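# Spread the towel flat beside an undisturbed basket

## Task

Lay the towel out flat on the table as a single layer. Every part of it must stay at least a finger's width inside the table edge, two fingers' width away from the basket rim, and more than a hand's width away from the column of either arm. The basket must end up upright with its entire base resting on the table, no more than three fingers' width from its starting spot, and turned roughly the way it began. Finally, release the towel and pull the grippers away. Anything that stays in place only because the robot is holding it does not count.

## Robot and tools

Robot: two arms, left_arm and right_arm, each with six joints and a gripper. Joint order in every row and every per-joint list: waist, shoulder, elbow, wrist pitch, wrist yaw, wrist roll. Stated joint ranges in radians: waist -2.618 to 3.054, shoulder 0.000 to 3.142, elbow 0.000 to 3.142, wrist pitch -1.571 to 1.571, wrist yaw -1.571 to 1.571, wrist roll -2.094 to 2.094. The true ends may sit up to 0.036 rad on either side of these values. The arm names do not tell you which side of an image an arm appears on.

Scene frame: the origin is on the tabletop midway between the arms. +x points out over the table, +z points up, and left_arm sits on the +y side. Positions are in metres. Gripper orientation is a quaternion in w,x,y,z order. The fingers point along the gripper's +z axis and close along its y axis. The reported hand point lies between the pads, just behind the tips, and it can be off, especially at long reach.

Row format, shared by every tool that moves the arms: one flat list of 14 numbers. The first 7 are left_arm's six absolute joint target angles (rad) followed by its opening. The next 7 are the same for right_arm. Opening runs from -1 (closed) to +1 (fully open). You may append 12 optional stiffness scales, each from 0 to 1: six for left_arm, then six for right_arm, in joint order. A scale multiplies that joint's position gain and stays in effect until you replace it. Targets are absolute angles, never offsets. To keep a joint where it is, repeat its current 'Joint targets' value.

execute_actions(actions): a list of actions that run one after another. Each action is a table of up to 15 rows. Each row lasts one 1/30 s step, and if a table has fewer than 15 rows, its last row repeats until 15 steps are done. An empty list just returns the current state and images. A call is refused if a target lies more than 0.036 rad beyond a range end and also further out than the joint currently is. A target past the real end is cut back to that end, and the result then reports 'joint sent to its limit'. If that line is missing, it does not prove there is more travel.

move(target, speed, blocking): target is one row, as above. All joints of both arms follow paths that finish at the same moment, so the grippers travel along curves. speed is the top rate in rad/s of whichever joint has the farthest to go: 0.01 to 2, default 0.5. A path lasts between 0.5 s and 10 s, and if it would need more than 10 s it stops short. Nothing slows down for obstacles or for the other arm. Finger openings are sent at the start. A fast move or a target set deep past a contact point hits or presses harder. The result adds a 'move:' line giving how it ended (done, off_target, moving, held, fault), whether limits=held or limits=none, and each arm's joint farthest from its target. With blocking=false the call returns after 0.5 s while the motion goes on. Use wait(0) to check on it, and note that rows and new moves are refused until an end is reported or you call stop.

wait(seconds): 0 to 10. Arms keep their last command, and any running move continues. stop(): brakes the current move. Braking needs space, and the fingers keep going. zoom_image(camera, region): region is [x0,y0,x1,y1] in pixels of that camera's last full image, origin top-left, at most 504x504. Cameras: cam_head_left, cam_head_right, cam_high, cam_left_wrist, cam_right_wrist, each 504x504. finished_scene(scene): pass the number of the current scene. This ends it for good, so only call it when the towel and basket already satisfy the goal without the robot.

Limits while moving: on each step a joint's commanded angle is kept within a fixed lead of its measured angle: waist 0.202, shoulder 0.258, elbow 0.238, wrist pitch 0.573, wrist yaw and roll 0.522 rad. If the targets would put a gripper more than 70 mm from where it is, they are scaled back. This means a distant goal takes several actions, and an action that ends unfinished may need the remainder sent again. Friction can leave a joint about 0.031 rad short, and commands smaller than that may have no effect.

Result lines: the state line gives each gripper's position and quaternion. Joint positions and velocities list the six joints for each arm (rad, rad/s) plus the pad gap in m (0.087 when fully open). 'Joint targets' shows the angles currently being driven toward. grip_measured is the opening on the command scale and can be off by about 1 mm. Joint torques include offsets and noise. Step readings appear only for execute_actions, and HELD marks a step on which an arm was held back. 'joint command not followed' means a clearance check changed that arm's targets. FAULT lines report arm stops.

Gripping: to hold something, command an opening below grip_measured. About 0.02 lower gives a firm grip, and a smaller gap gives a gentler one. Each pad can push roughly 20 N. Closing quickly can squeeze harder or make the fingers spring open. A held part may get a brief tug, so grip firmly. Holding a load heats the motors. A MOTOR HOT warning appears at 75 °C, at 90 °C the arm halts for 10 s, and at 100 °C the arm goes limp and drops.

Avoid: knocking the towel or basket off the table, tipping or shifting the basket, arms colliding or pressing on each other, slamming into things, and hard pushes. The robot keeps holding its last command while you compose each reply. Smooth, brief motions are better.

Each tool is called after ">>>" in YAML: its name, and indented under it one key for each argument.

## Session

>>> execute_actions:
  actions: []

Scene clock: 0.00 s.
left_arm: end_effector_position=(+0.3164, +0.3799, +0.3737) grip_measured=+0.990 end_effector_quat_wxyz=(+0.715, -0.464, +0.517, -0.073) | right_arm: end_effector_position=(+0.3799, +0.1637, +0.3458) grip_measured=+1.000 end_effector_quat_wxyz=(+0.693, -0.464, +0.504, -0.223)
Joint names: [waist, shoulder, elbow, wrist pitch, wrist yaw, wrist roll]
Joint positions: left_arm=[-0.189  0.701  0.906 -0.158 -0.757 -0.8    0.087] | right_arm=[ 1.38   2.127  1.933  0.278  0.77  -1.113  0.087]
Joint velocities: left_arm=[ 0.007  0.002 -0.002 -0.066 -0.007 -0.066 -0.   ] | right_arm=[ 0.012 -0.007 -0.017 -0.037  0.022  0.022  0.   ]
Joint torques (N m, as the arm reports them, + toward a larger angle): no reading
Motor temperatures (°C, as the motors report them): left_arm=[28 29 28 30 30 30] | right_arm=[27 30 28 30 27 31]
Joint targets: left_arm=[-0.189 0.701 0.906 -0.158 -0.757 -0.800] | right_arm=[1.380 2.127 1.933 0.278 0.770 -1.113]
Joint stiffness scale: left_arm=[1. 1. 1. 1. 1. 1.] | right_arm=[1. 1. 1. 1. 1. 1.]

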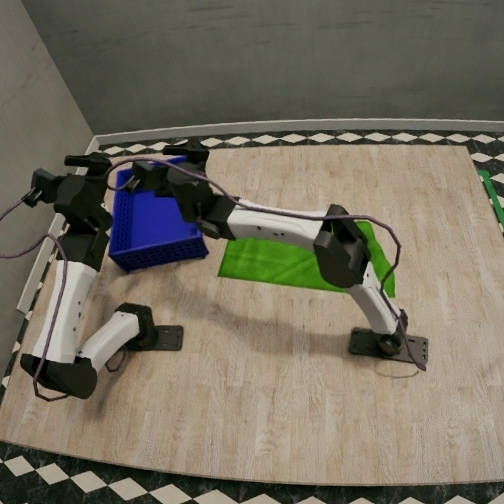

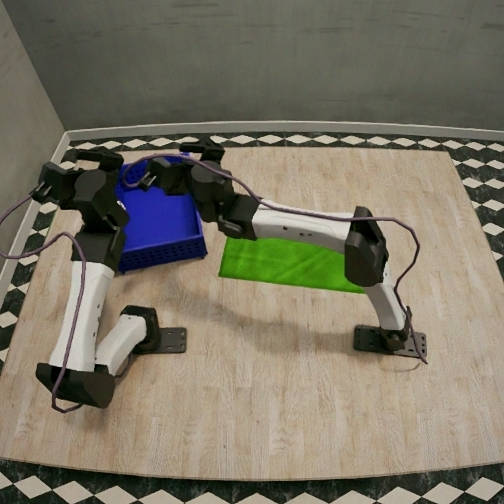

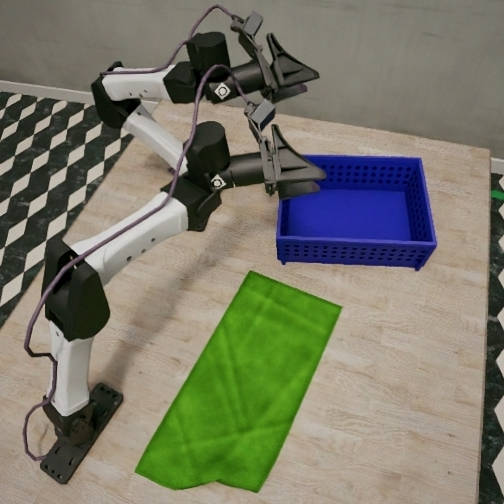

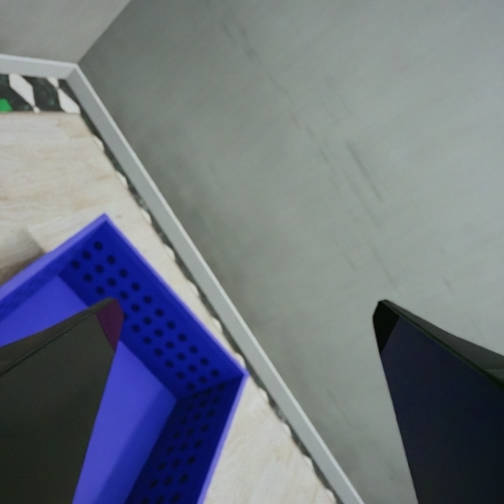

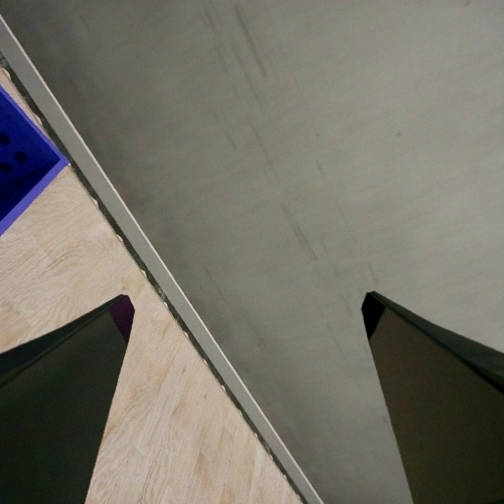

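>>> move:
  target: [0,0.7,0.9,-0.5,0,0,1, 0,0.9,0.9,-0.5,0,0,1]
  speed: 0.8

>>> zoom_image:
  camera: "cam_high"
  region: [110,250,364,504]

Scene clock: 3.40 s.
left_arm: end_effector_position=(+0.3090, +0.3316, +0.2800) grip_measured=+0.990 end_effector_quat_wxyz=(+0.595, -0.027, +0.803, +0.017) | right_arm: end_effector_position=(+0.3332, -0.3824, +0.2345) grip_measured=+1.000 end_effector_quat_wxyz=(+0.521, +0.069, +0.850, -0.049)
Joint names: [waist, shoulder, elbow, wrist pitch, wrist yaw, wrist roll]
Joint positions: left_arm=[-0.011  0.701  0.906 -0.499 -0.01  -0.008  0.087] | right_arm=[ 0.012  0.913  0.922 -0.479  0.011 -0.007  0.087]
Joint velocities: left_arm=[ 0.007 -0.027  0.012 -0.125 -0.037  0.081 -0.001] | right_arm=[-0.007  0.012 -0.012  0.007 -0.051  0.022  0.   ]
Joint torques (N m, as the arm reports them, + toward a larger angle): left_arm=[ 0.55 -0.14  5.85  1.85  0.01  0.1 ] | right_arm=[-1.11 -3.15  7.72  2.2  -0.06 -0.04]
Motor temperatures (°C, as the motors report them): left_arm=[28 29 29 31 30 30] | right_arm=[27 31 28 31 27 31]
Joint targets: left_arm=[-0.000 0.700 0.900 -0.500 0.000 0.000] | right_arm=[-0.000 0.900 0.900 -0.500 0.000 0.000]
Joint stiffness scale: left_arm=[1. 1. 1. 1. 1. 1.] | right_arm=[1. 1. 1. 1. 1. 1.]
move: off_target (right_arm); limits=none; left_arm: farthest joint: the waist, 0.011 radians from its target (0.189 radians at the start); right_arm: farthest joint: the elbow, 0.022 radians from its target (1.033 radians at the start)

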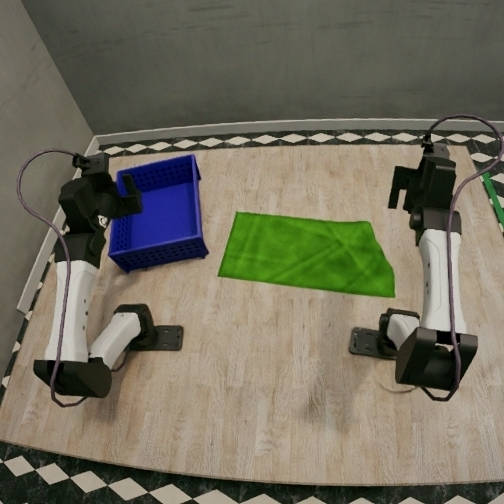

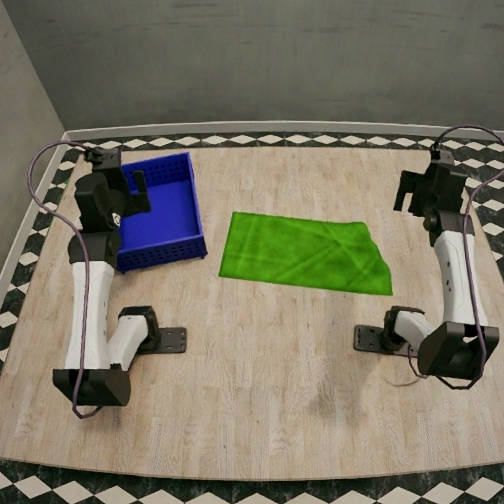

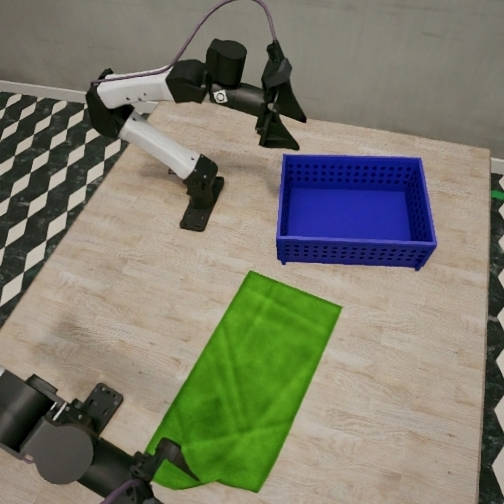

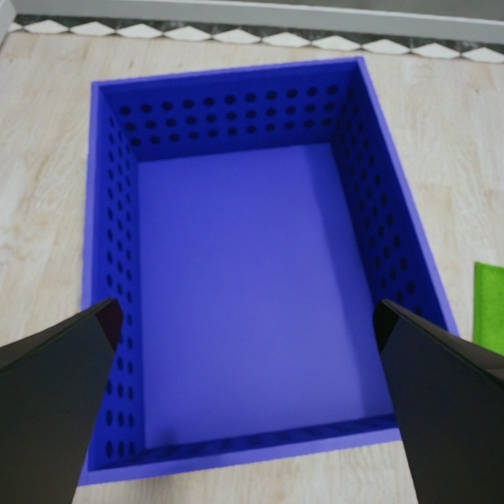

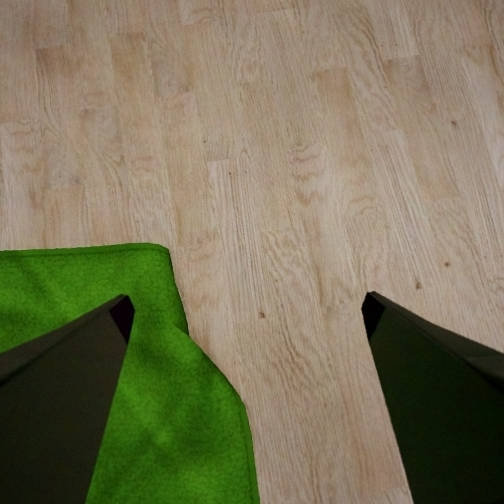

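Region (110, 250, 364, 504) of cam_high's 504x504 image, scaled by 1.984, with more detail than that image has.

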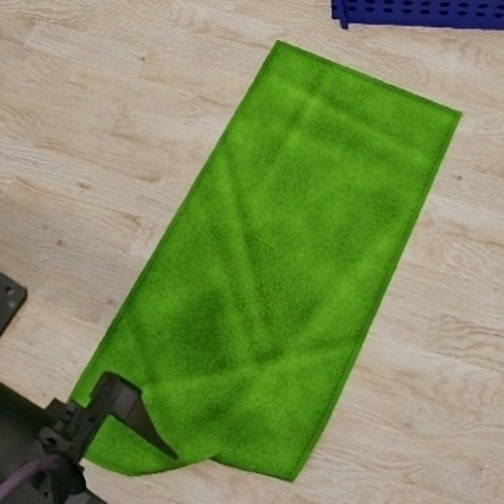

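>>> move:
  target: [0,0.7,0.9,-0.5,0,0,1, 0.2,1.2,1.15,-1.3,0,0,1]
  speed: 0.8

>>> zoom_image:
  camera: "cam_head_left"
  region: [200,170,420,340]

Scene clock: 5.87 s.
left_arm: end_effector_position=(+0.3090, +0.3316, +0.2800) grip_measured=+0.990 end_effector_quat_wxyz=(+0.595, -0.026, +0.803, +0.017) | right_arm: end_effector_position=(+0.2176, -0.3301, +0.1550) grip_measured=+1.000 end_effector_quat_wxyz=(+0.122, -0.009, +0.993, -0.005)
Joint names: [waist, shoulder, elbow, wrist pitch, wrist yaw, wrist roll]
Joint positions: left_arm=[-0.011  0.701  0.906 -0.499 -0.01  -0.007  0.087] | right_arm=[ 0.187  1.18   1.138 -1.285  0.01  -0.007  0.087]
Joint velocities: left_arm=[-0.002  0.007  0.012  0.022  0.037  0.051 -0.001] | right_arm=[-0.007 -0.017 -0.007 -0.007 -0.051  0.007  0.   ]
Joint torques (N m, as the arm reports them, + toward a larger angle): left_arm=[ 0.62 -0.19  5.77  1.87  0.    0.08] | right_arm=[ 0.93 -1.86  9.59  0.9  -0.06 -0.03]
Motor temperatures (°C, as the motors report them): left_arm=[28 29 29 32 30 30] | right_arm=[27 31 29 32 27 31]
Joint targets: left_arm=[-0.000 0.700 0.900 -0.500 0.000 -0.000] | right_arm=[0.200 1.200 1.150 -1.300 0.000 0.000]
Joint stiffness scale: left_arm=[1. 1. 1. 1. 1. 1.] | right_arm=[1. 1. 1. 1. 1. 1.]
move: done; limits=none; left_arm: farthest joint: the waist, 0.011 radians from its target (0.011 radians at the start); right_arm: farthest joint: the shoulder, 0.020 radians from its target (0.287 radians at the start)

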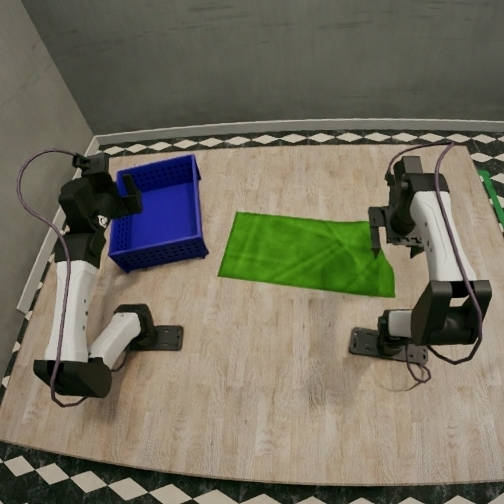

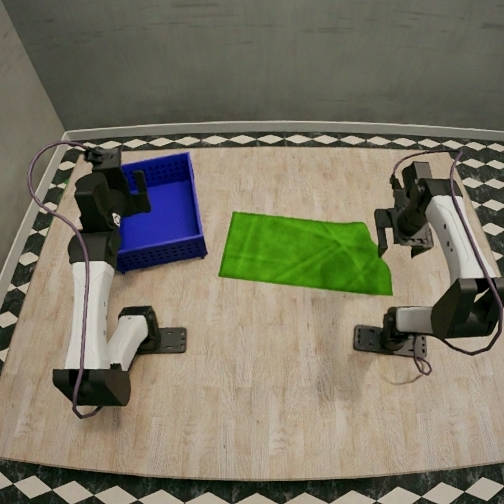

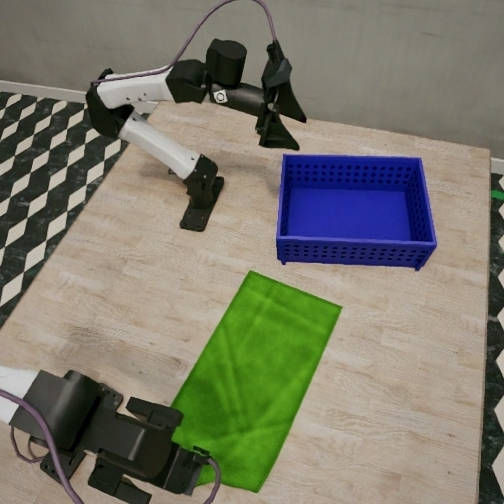

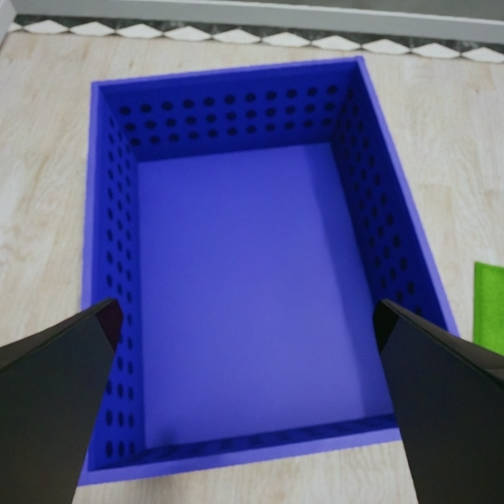

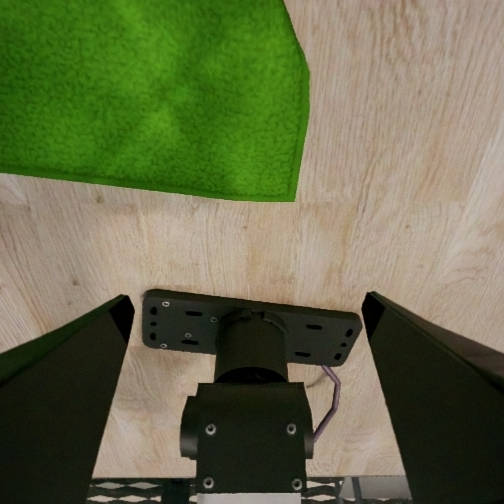

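Region (200, 170, 420, 340) of cam_head_left's 504x504 image, scaled by 2.291, with more detail than that image has; it fills the top 389 rows of this view, and the rest is white.

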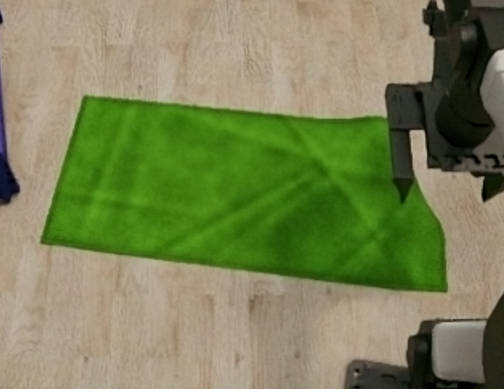

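>>> move:
  target: [0,0.7,0.9,-0.5,0,0,1, 0.268,2.037,1.722,-1.256,0,1.57,0.2]
  speed: 1.0

Scene clock: 10.80 s.
left_arm: end_effector_position=(+0.3090, +0.3316, +0.2800) grip_measured=+0.990 end_effector_quat_wxyz=(+0.595, -0.026, +0.803, +0.017) | right_arm: end_effector_position=(+0.4130, -0.2596, +0.0840) grip_measured=+0.200 end_effector_quat_wxyz=(+0.005, +0.675, +0.738, -0.002)
Joint names: [waist, shoulder, elbow, wrist pitch, wrist yaw, wrist roll]
Joint positions: left_arm=[-0.011  0.701  0.906 -0.499 -0.01  -0.007  0.087] | right_arm=[ 0.255  2.019  1.71  -1.258  0.01   1.563  0.052]
Joint velocities: left_arm=[ 0.002 -0.012 -0.002  0.007 -0.022  0.007 -0.001] | right_arm=[-0.007 -0.012 -0.002  0.081  0.037 -0.007  0.001]
Joint torques (N m, as the arm reports them, + toward a larger angle): left_arm=[ 0.55 -0.22  5.85  1.88  0.01  0.1 ] | right_arm=[  0.87 -10.45   9.13   0.43   0.01  -0.05]
Motor temperatures (°C, as the motors report them): left_arm=[28 29 29 33 30 30] | right_arm=[28 31 30 31 27 31]
Joint targets: left_arm=[0.000 0.700 0.900 -0.500 0.000 -0.000] | right_arm=[0.268 2.037 1.722 -1.256 0.000 1.570]
Joint stiffness scale: left_arm=[1. 1. 1. 1. 1. 1.] | right_arm=[1. 1. 1. 1. 1. 1.]
move: done; limits=none; left_arm: farthest joint: the waist, 0.011 radians from its target (0.011 radians at the start); right_arm: farthest joint: the shoulder, 0.018 radians from its target (0.857 radians at the start)

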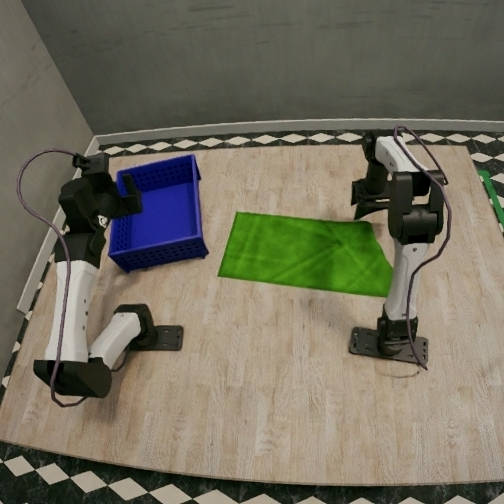

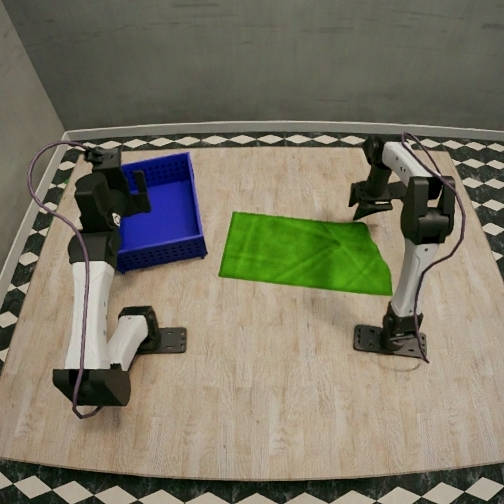

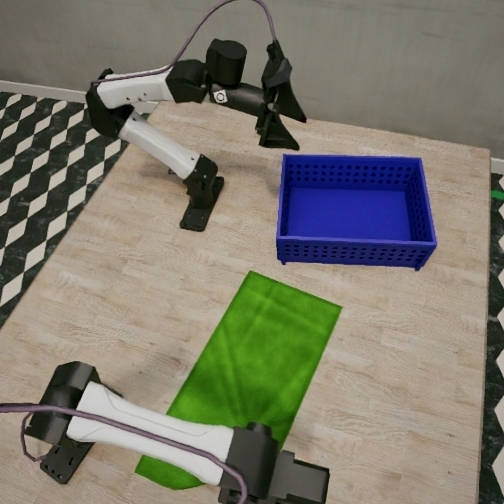

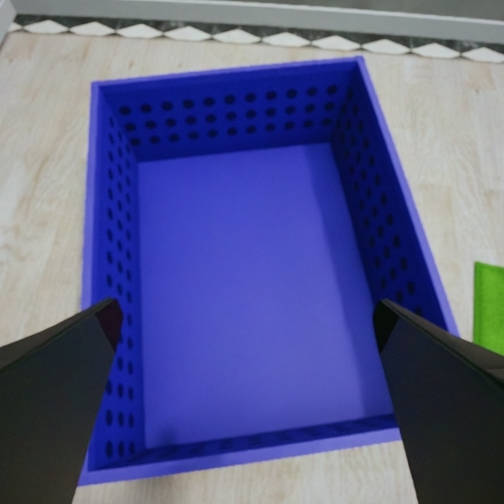

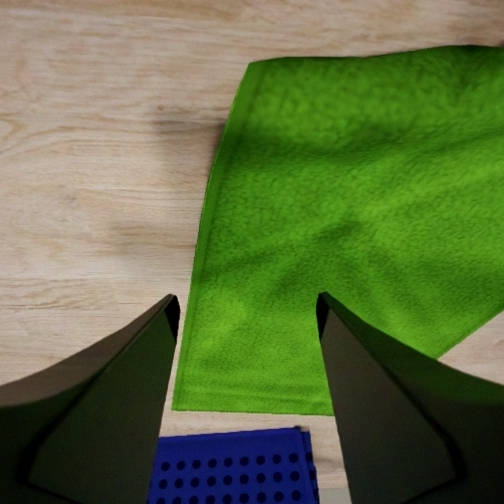

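>>> move:
  target: [0,0.7,0.9,-0.5,0,0,1, 0.23,2.12,1.545,-1.005,0,1.57,0.0]
  speed: 0.3

Scene clock: 12.83 s.
left_arm: end_effector_position=(+0.3090, +0.3316, +0.2800) grip_measured=+0.990 end_effector_quat_wxyz=(+0.595, -0.026, +0.803, +0.017) | right_arm: end_effector_position=(+0.4272, -0.2638, +0.0182) grip_measured=+0.000 end_effector_quat_wxyz=(+0.011, +0.680, +0.733, +0.005)
Joint names: [waist, shoulder, elbow, wrist pitch, wrist yaw, wrist roll]
Joint positions: left_arm=[-0.011  0.701  0.906 -0.499 -0.01  -0.007  0.087] | right_arm=[ 0.242  2.099  1.563 -1.013  0.01   1.563  0.044]
Joint velocities: left_arm=[ 0.002 -0.012 -0.007 -0.022  0.007  0.037  0.   ] | right_arm=[-0.007  0.007  0.002  0.051  0.051 -0.051  0.001]
Joint torques (N m, as the arm reports them, + toward a larger angle): left_arm=[ 0.67 -0.16  5.8   1.86 -0.02  0.11] | right_arm=[ -1.11 -10.89   6.11   0.56   0.    -0.03]
Motor temperatures (°C, as the motors report them): left_arm=[28 29 30 33 30 30] | right_arm=[28 31 30 31 27 31]
Joint targets: left_arm=[-0.000 0.700 0.900 -0.500 0.000 -0.000] | right_arm=[0.230 2.120 1.545 -1.005 -0.000 1.570]
Joint stiffness scale: left_arm=[1. 1. 1. 1. 1. 1.] | right_arm=[1. 1. 1. 1. 1. 1.]
move: off_target (right_arm); limits=none; left_arm: farthest joint: the waist, 0.011 radians from its target (0.011 radians at the start); right_arm: farthest joint: the shoulder, 0.021 radians from its target (0.101 radians at the start)

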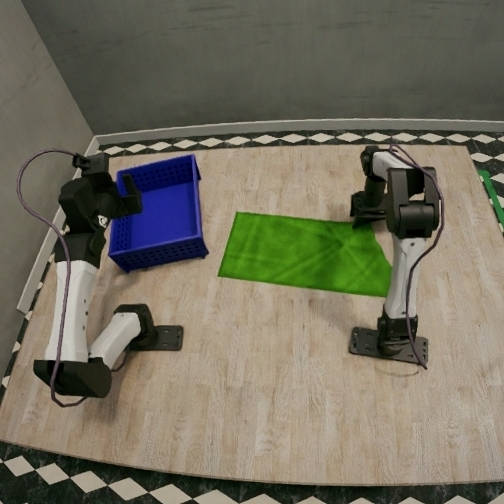

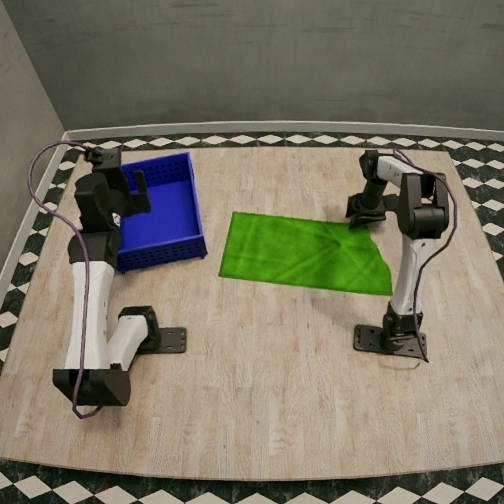

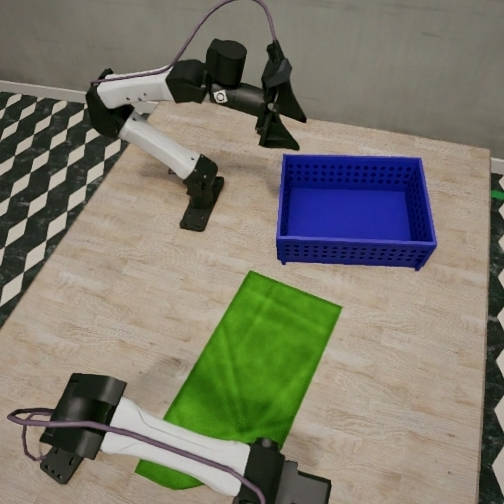

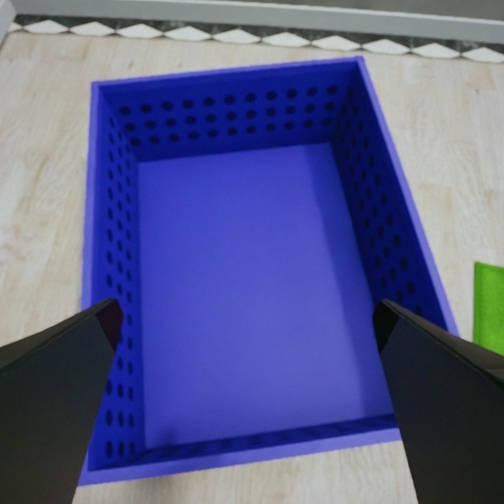

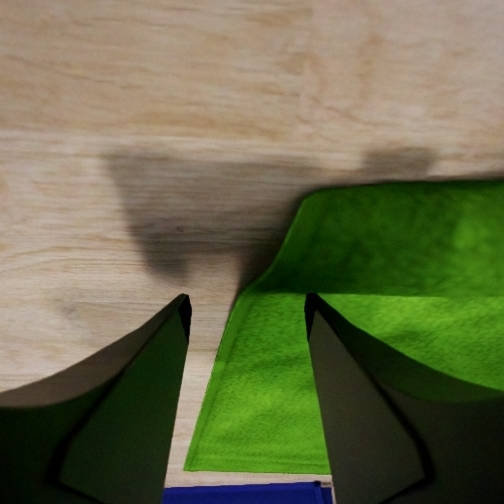

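>>> move:
  target: [0,0.7,0.9,-0.5,0,0,1, 0.23,2.15,1.545,-1.005,0,1.57,0.0]
  speed: 0.1

>>> move:
  target: [0,0.7,0.9,-0.5,0,0,1, 0.23,2.15,1.545,-1.005,0,1.57,-1]

>>> move:
  target: [0,0.7,0.9,-0.5,0,0,1, 0.2,2.0,1.78,-1.35,0,1.57,-1]
  speed: 0.25

Scene clock: 14.57 s.
left_arm: end_effector_position=(+0.3090, +0.3316, +0.2800) grip_measured=+0.990 end_effector_quat_wxyz=(+0.595, -0.026, +0.803, +0.017) | right_arm: end_effector_position=(+0.4250, -0.2638, +0.0090) grip_measured=+0.000 end_effector_quat_wxyz=(+0.003, +0.681, +0.733, -0.003)
Joint names: [waist, shoulder, elbow, wrist pitch, wrist yaw, wrist roll]
Joint positions: left_arm=[-0.011  0.701  0.906 -0.499 -0.01  -0.007  0.087] | right_arm=[ 0.242  2.124  1.563 -1.012  0.008  1.564  0.044]
Joint velocities: left_arm=[-0.002 -0.007  0.002 -0.022  0.051  0.007 -0.   ] | right_arm=[-0.002  0.002  0.022 -0.022  0.007 -0.007  0.001]
Joint torques (N m, as the arm reports them, + toward a larger angle): left_arm=[ 0.52 -0.23  5.85  1.84 -0.03  0.1 ] | right_arm=[ -1.04 -10.37   5.96   0.49   0.03  -0.03]
Motor temperatures (°C, as the motors report them): left_arm=[28 29 30 34 30 30] | right_arm=[28 32 30 31 27 31]
Joint targets: left_arm=[-0.000 0.700 0.900 -0.500 0.000 0.000] | right_arm=[0.230 2.150 1.545 -1.005 0.000 1.570]
Joint stiffness scale: left_arm=[1. 1. 1. 1. 1. 1.] | right_arm=[1. 1. 1. 1. 1. 1.]
move: off_target (right_arm); limits=none; left_arm: farthest joint: the waist, 0.011 radians from its target (0.011 radians at the start); right_arm: farthest joint: the shoulder, 0.026 radians from its target (0.051 radians at the start)

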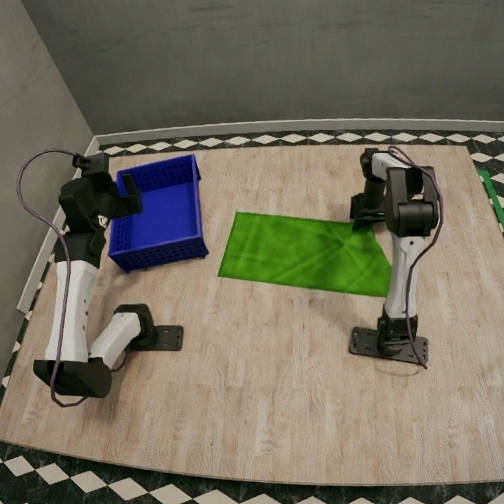

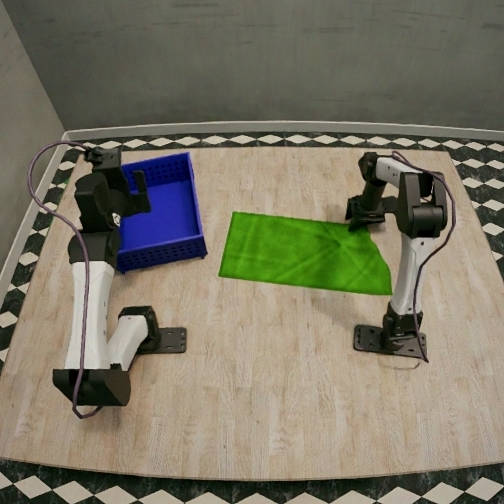

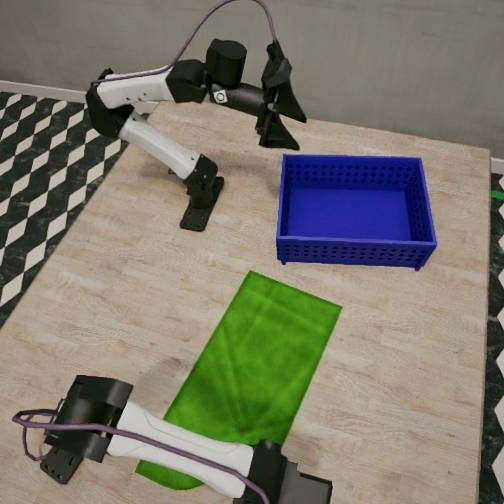

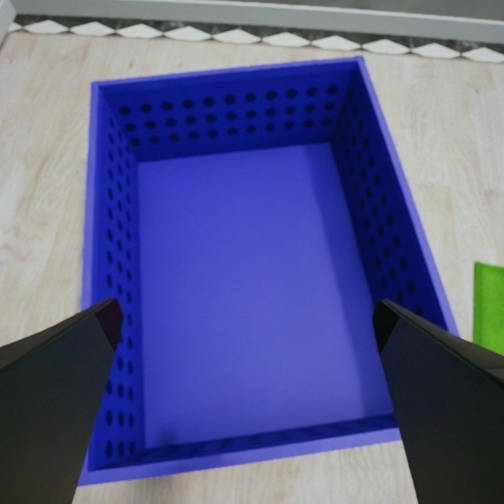

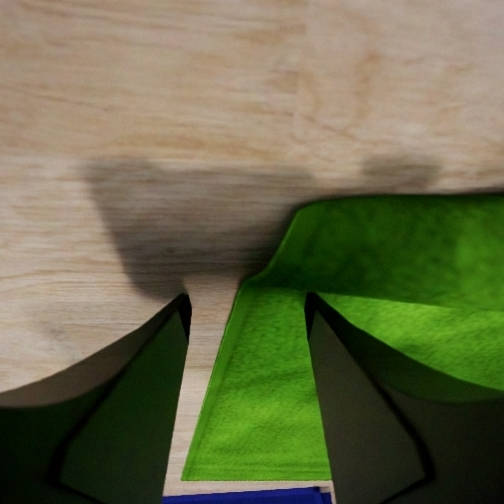

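Scene clock: 15.27 s.
left_arm: end_effector_position=(+0.3090, +0.3316, +0.2800) grip_measured=+0.990 end_effector_quat_wxyz=(+0.595, -0.026, +0.803, +0.017) | right_arm: end_effector_position=(+0.4257, -0.2629, +0.0099) grip_measured=-0.977 end_effector_quat_wxyz=(+0.002, +0.681, +0.732, -0.000)
Joint names: [waist, shoulder, elbow, wrist pitch, wrist yaw, wrist roll]
Joint positions: left_arm=[-0.011  0.701  0.906 -0.499 -0.01  -0.007  0.087] | right_arm=[ 0.242  2.122  1.563 -1.01   0.003  1.565  0.001]
Joint velocities: left_arm=[-0.002 -0.002  0.007 -0.051 -0.007  0.037  0.001] | right_arm=[-0.007 -0.002  0.002 -0.037  0.022 -0.022  0.001]
Joint torques (N m, as the arm reports them, + toward a larger angle): left_arm=[ 0.57 -0.14  5.78  1.87 -0.03  0.1 ] | right_arm=[ -1.04 -10.31   6.06   0.47   0.06  -0.05]
Motor temperatures (°C, as the motors report them): left_arm=[28 29 30 34 30 30] | right_arm=[28 32 30 31 27 31]
Joint targets: left_arm=[-0.000 0.700 0.900 -0.500 -0.000 -0.000] | right_arm=[0.230 2.150 1.545 -1.005 -0.000 1.570]
Joint stiffness scale: left_arm=[1. 1. 1. 1. 1. 1.] | right_arm=[1. 1. 1. 1. 1. 1.]
move: off_target (right_arm); limits=none; left_arm: farthest joint: the waist, 0.011 radians from its target (0.011 radians at the start); right_arm: farthest joint: the shoulder, 0.028 radians from its target (0.026 radians at the start)

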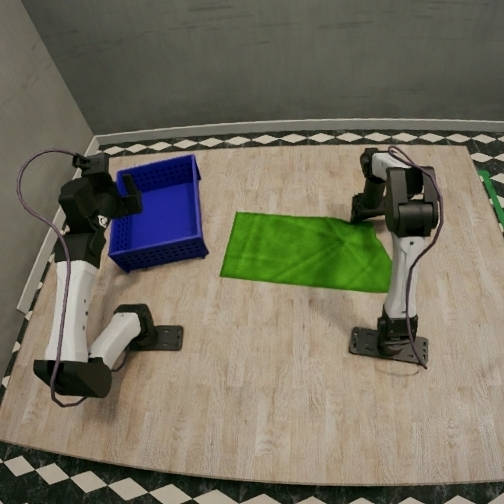

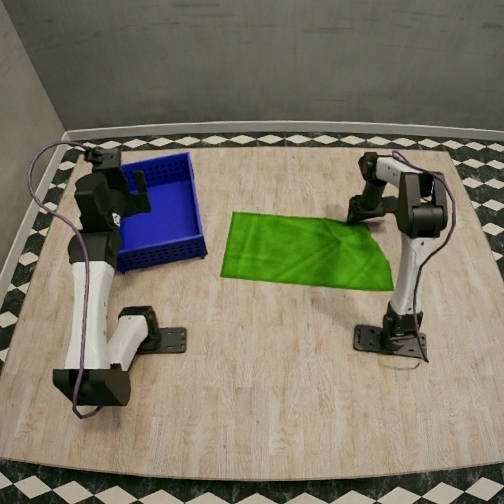

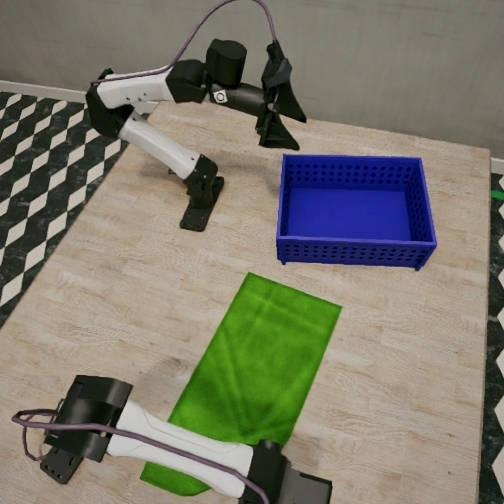

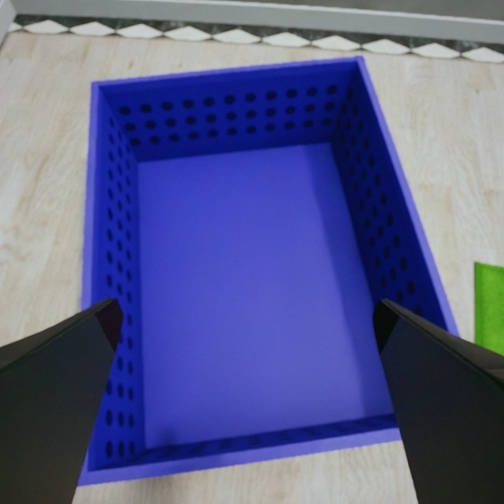

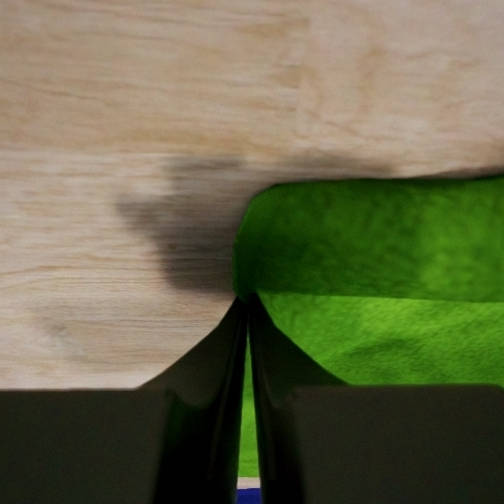

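Scene clock: 17.27 s.
left_arm: end_effector_position=(+0.3090, +0.3316, +0.2800) grip_measured=+0.990 end_effector_quat_wxyz=(+0.595, -0.026, +0.803, +0.017) | right_arm: end_effector_position=(+0.4108, -0.2749, +0.1033) grip_measured=-0.977 end_effector_quat_wxyz=(-0.002, +0.691, +0.722, -0.004)
Joint names: [waist, shoulder, elbow, wrist pitch, wrist yaw, wrist roll]
Joint positions: left_arm=[-0.011  0.701  0.906 -0.499 -0.01  -0.007  0.087] | right_arm=[ 0.213  2.008  1.769 -1.34   0.003  1.565  0.001]
Joint velocities: left_arm=[-0.017 -0.017 -0.012  0.022 -0.037 -0.007 -0.   ] | right_arm=[-0.002 -0.012  0.007  0.007 -0.022 -0.022 -0.   ]
Joint torques (N m, as the arm reports them, + toward a larger angle): left_arm=[ 0.58 -0.2   5.84  1.87 -0.01  0.09] | right_arm=[ -1.17 -12.41   9.02   0.28   0.06  -0.04]
Motor temperatures (°C, as the motors report them): left_arm=[28 29 30 34 30 30] | right_arm=[28 33 31 31 27 31]
Joint targets: left_arm=[0.000 0.700 0.900 -0.500 -0.000 0.000] | right_arm=[0.200 2.000 1.780 -1.350 -0.000 1.570]
Joint stiffness scale: left_arm=[1. 1. 1. 1. 1. 1.] | right_arm=[1. 1. 1. 1. 1. 1.]
move: done; limits=none; left_arm: farthest joint: the waist, 0.011 radians from its target (0.011 radians at the start); right_arm: farthest joint: the waist, 0.013 radians from its target (0.042 radians at the start)

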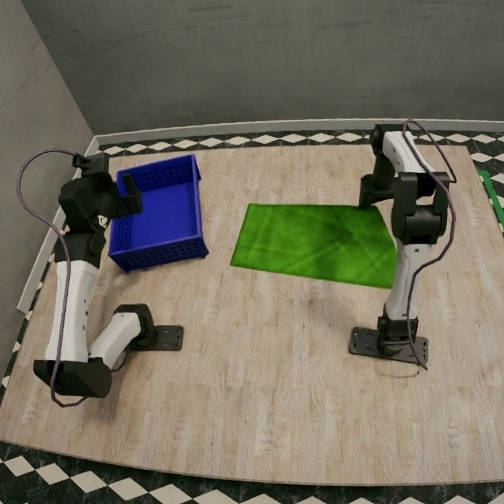

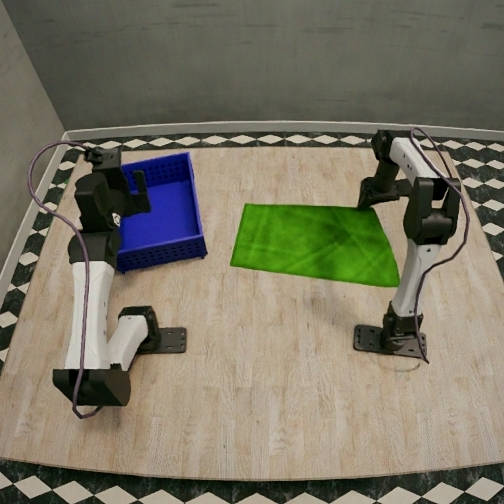

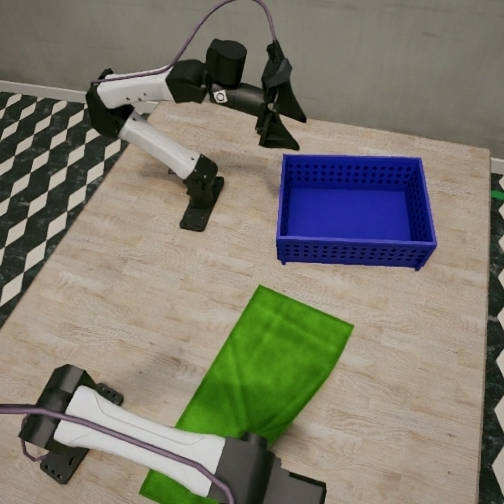

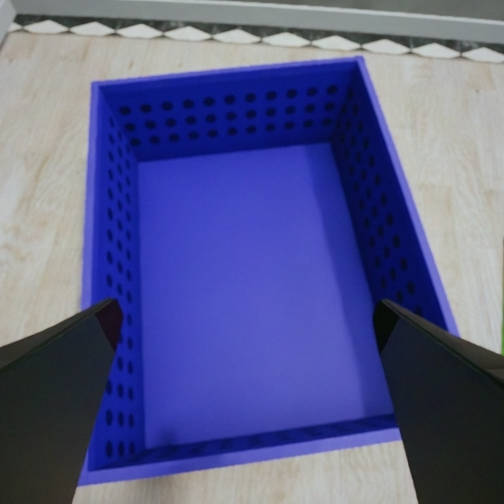

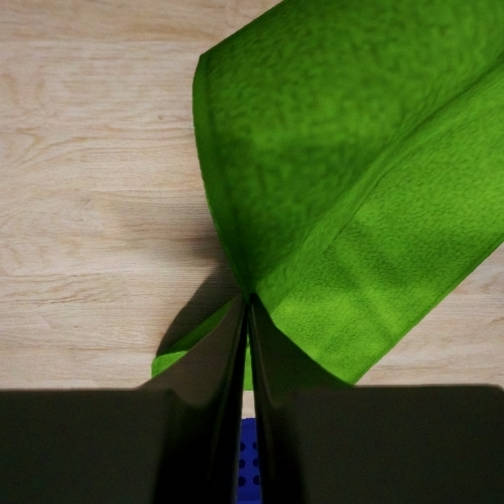

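>>> move:
  target: [0,0.7,0.9,-0.5,0,0,1, 0.12,2.19,2.17,-1.54,0,1.57,-1]
  speed: 0.3

Scene clock: 19.67 s.
left_arm: end_effector_position=(+0.3090, +0.3316, +0.2800) grip_measured=+0.990 end_effector_quat_wxyz=(+0.595, -0.026, +0.803, +0.017) | right_arm: end_effector_position=(+0.4533, -0.3076, +0.1409) grip_measured=-0.977 end_effector_quat_wxyz=(+0.013, +0.720, +0.694, +0.010)
Joint names: [waist, shoulder, elbow, wrist pitch, wrist yaw, wrist roll]
Joint positions: left_arm=[-0.011  0.701  0.906 -0.499 -0.01  -0.007  0.087] | right_arm=[ 0.132  2.164  2.156 -1.53   0.003  1.565  0.001]
Joint velocities: left_arm=[ 0.012 -0.002  0.017 -0.022  0.007 -0.037 -0.001] | right_arm=[-0.002  0.002  0.017 -0.051  0.037  0.022  0.   ]
Joint torques (N m, as the arm reports them, + toward a larger angle): left_arm=[ 0.59 -0.2   5.75  1.86 -0.01  0.09] | right_arm=[ -1.05 -10.99   9.08   0.36   0.07  -0.05]
Motor temperatures (°C, as the motors report them): left_arm=[28 29 30 34 30 30] | right_arm=[28 33 31 31 27 31]
Joint targets: left_arm=[-0.000 0.700 0.900 -0.500 0.000 -0.000] | right_arm=[0.120 2.190 2.170 -1.540 -0.000 1.570]
Joint stiffness scale: left_arm=[1. 1. 1. 1. 1. 1.] | right_arm=[1. 1. 1. 1. 1. 1.]
move: off_target (right_arm); limits=none; left_arm: farthest joint: the waist, 0.011 radians from its target (0.011 radians at the start); right_arm: farthest joint: the shoulder, 0.026 radians from its target (0.182 radians at the start)

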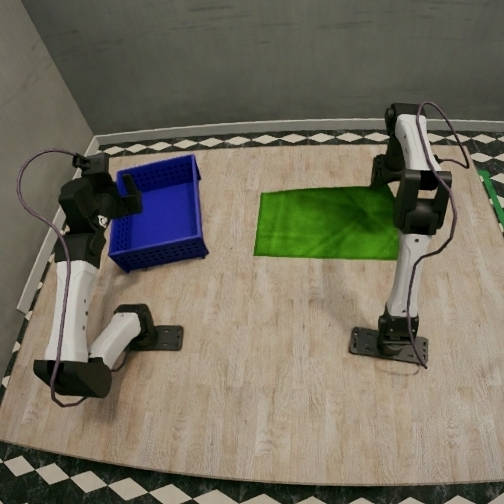

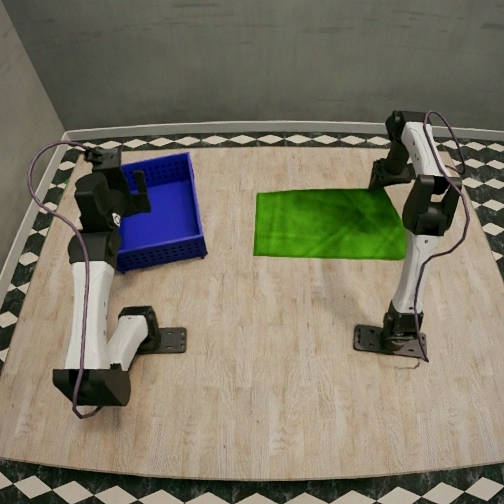

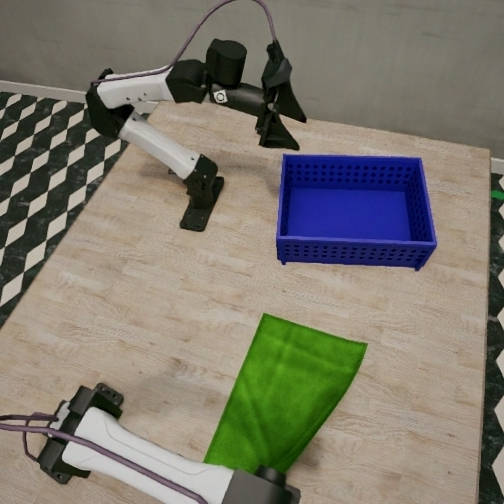

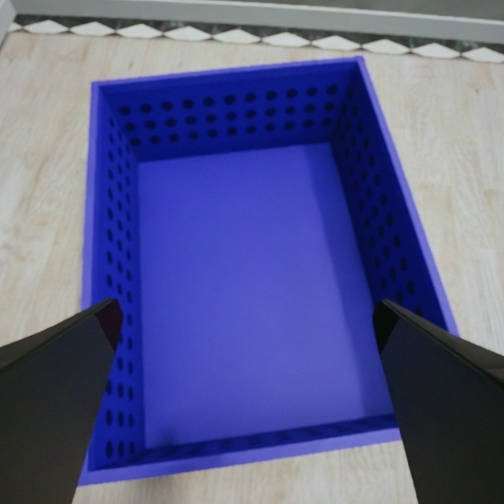

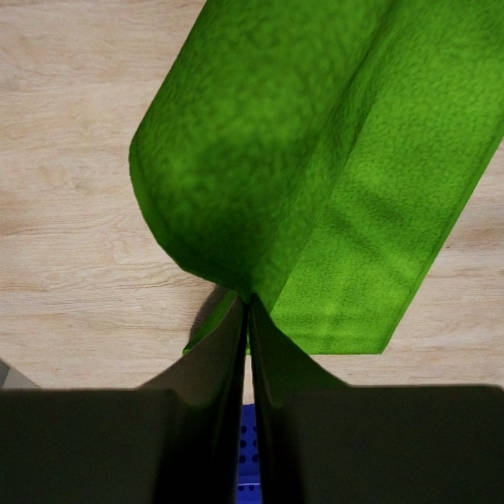

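>>> move:
  target: [0,0.7,0.9,-0.5,0,0,1, 0.28,2.28,1.975,-1.29,0,1.57,-1]
  speed: 0.2

Scene clock: 21.93 s.
left_arm: end_effector_position=(+0.3090, +0.3316, +0.2800) grip_measured=+0.990 end_effector_quat_wxyz=(+0.595, -0.026, +0.803, +0.017) | right_arm: end_effector_position=(+0.4664, -0.2476, +0.0619) grip_measured=-0.977 end_effector_quat_wxyz=(+0.004, +0.670, +0.742, +0.002)
Joint names: [waist, shoulder, elbow, wrist pitch, wrist yaw, wrist roll]
Joint positions: left_arm=[-0.011  0.701  0.906 -0.499 -0.01  -0.007  0.087] | right_arm=[ 0.27   2.258  1.994 -1.3    0.003  1.565  0.001]
Joint velocities: left_arm=[ 0.002 -0.032 -0.007  0.022 -0.007  0.037  0.   ] | right_arm=[-0.002 -0.022 -0.007  0.022 -0.037 -0.007 -0.001]
Joint torques (N m, as the arm reports them, + toward a larger angle): left_arm=[ 0.54 -0.16  5.8   1.84  0.    0.09] | right_arm=[  0.64 -12.29   6.42   0.52   0.07  -0.04]
Motor temperatures (°C, as the motors report them): left_arm=[28 29 30 34 30 30] | right_arm=[28 34 31 31 27 31]
Joint targets: left_arm=[0.000 0.700 0.900 -0.500 -0.000 0.000] | right_arm=[0.280 2.280 1.975 -1.290 -0.000 1.570]
Joint stiffness scale: left_arm=[1. 1. 1. 1. 1. 1.] | right_arm=[1. 1. 1. 1. 1. 1.]
move: off_target (right_arm); limits=none; left_arm: farthest joint: the waist, 0.011 radians from its target (0.011 radians at the start); right_arm: farthest joint: the shoulder, 0.022 radians from its target (0.116 radians at the start)

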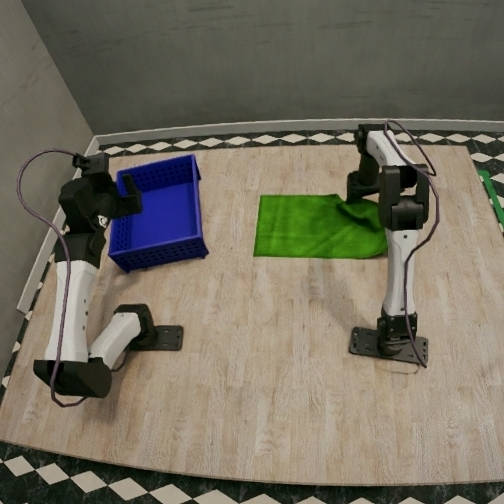

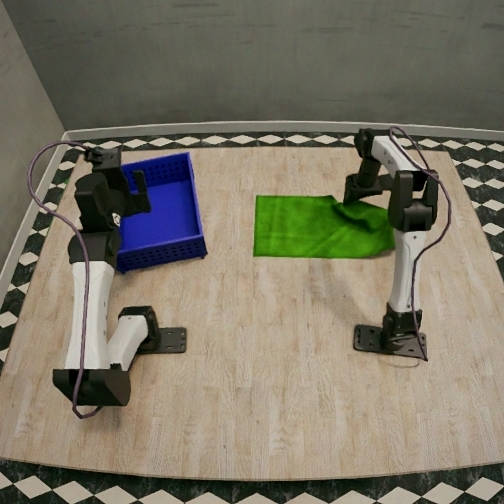

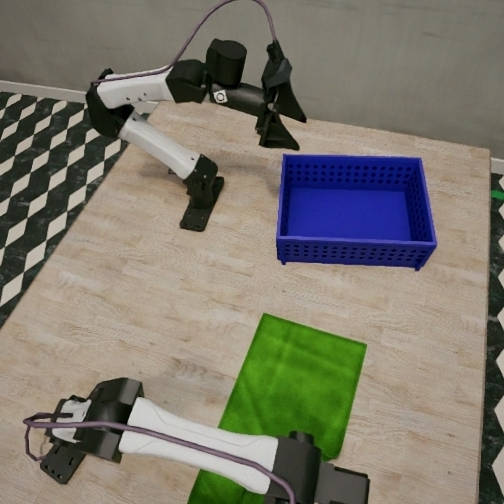

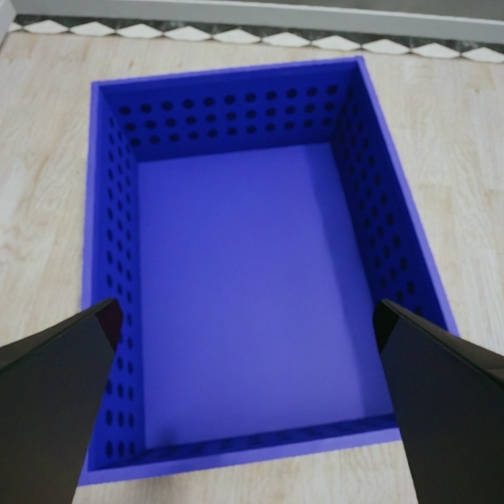

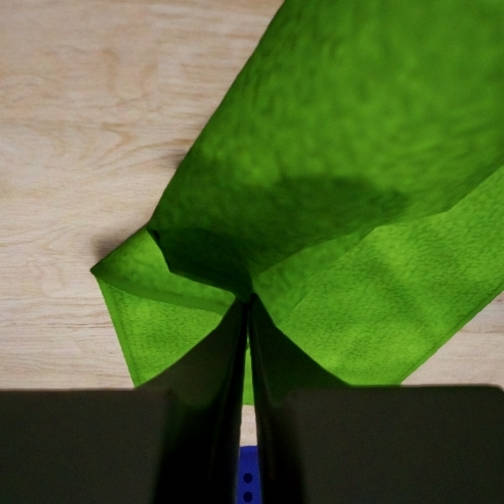

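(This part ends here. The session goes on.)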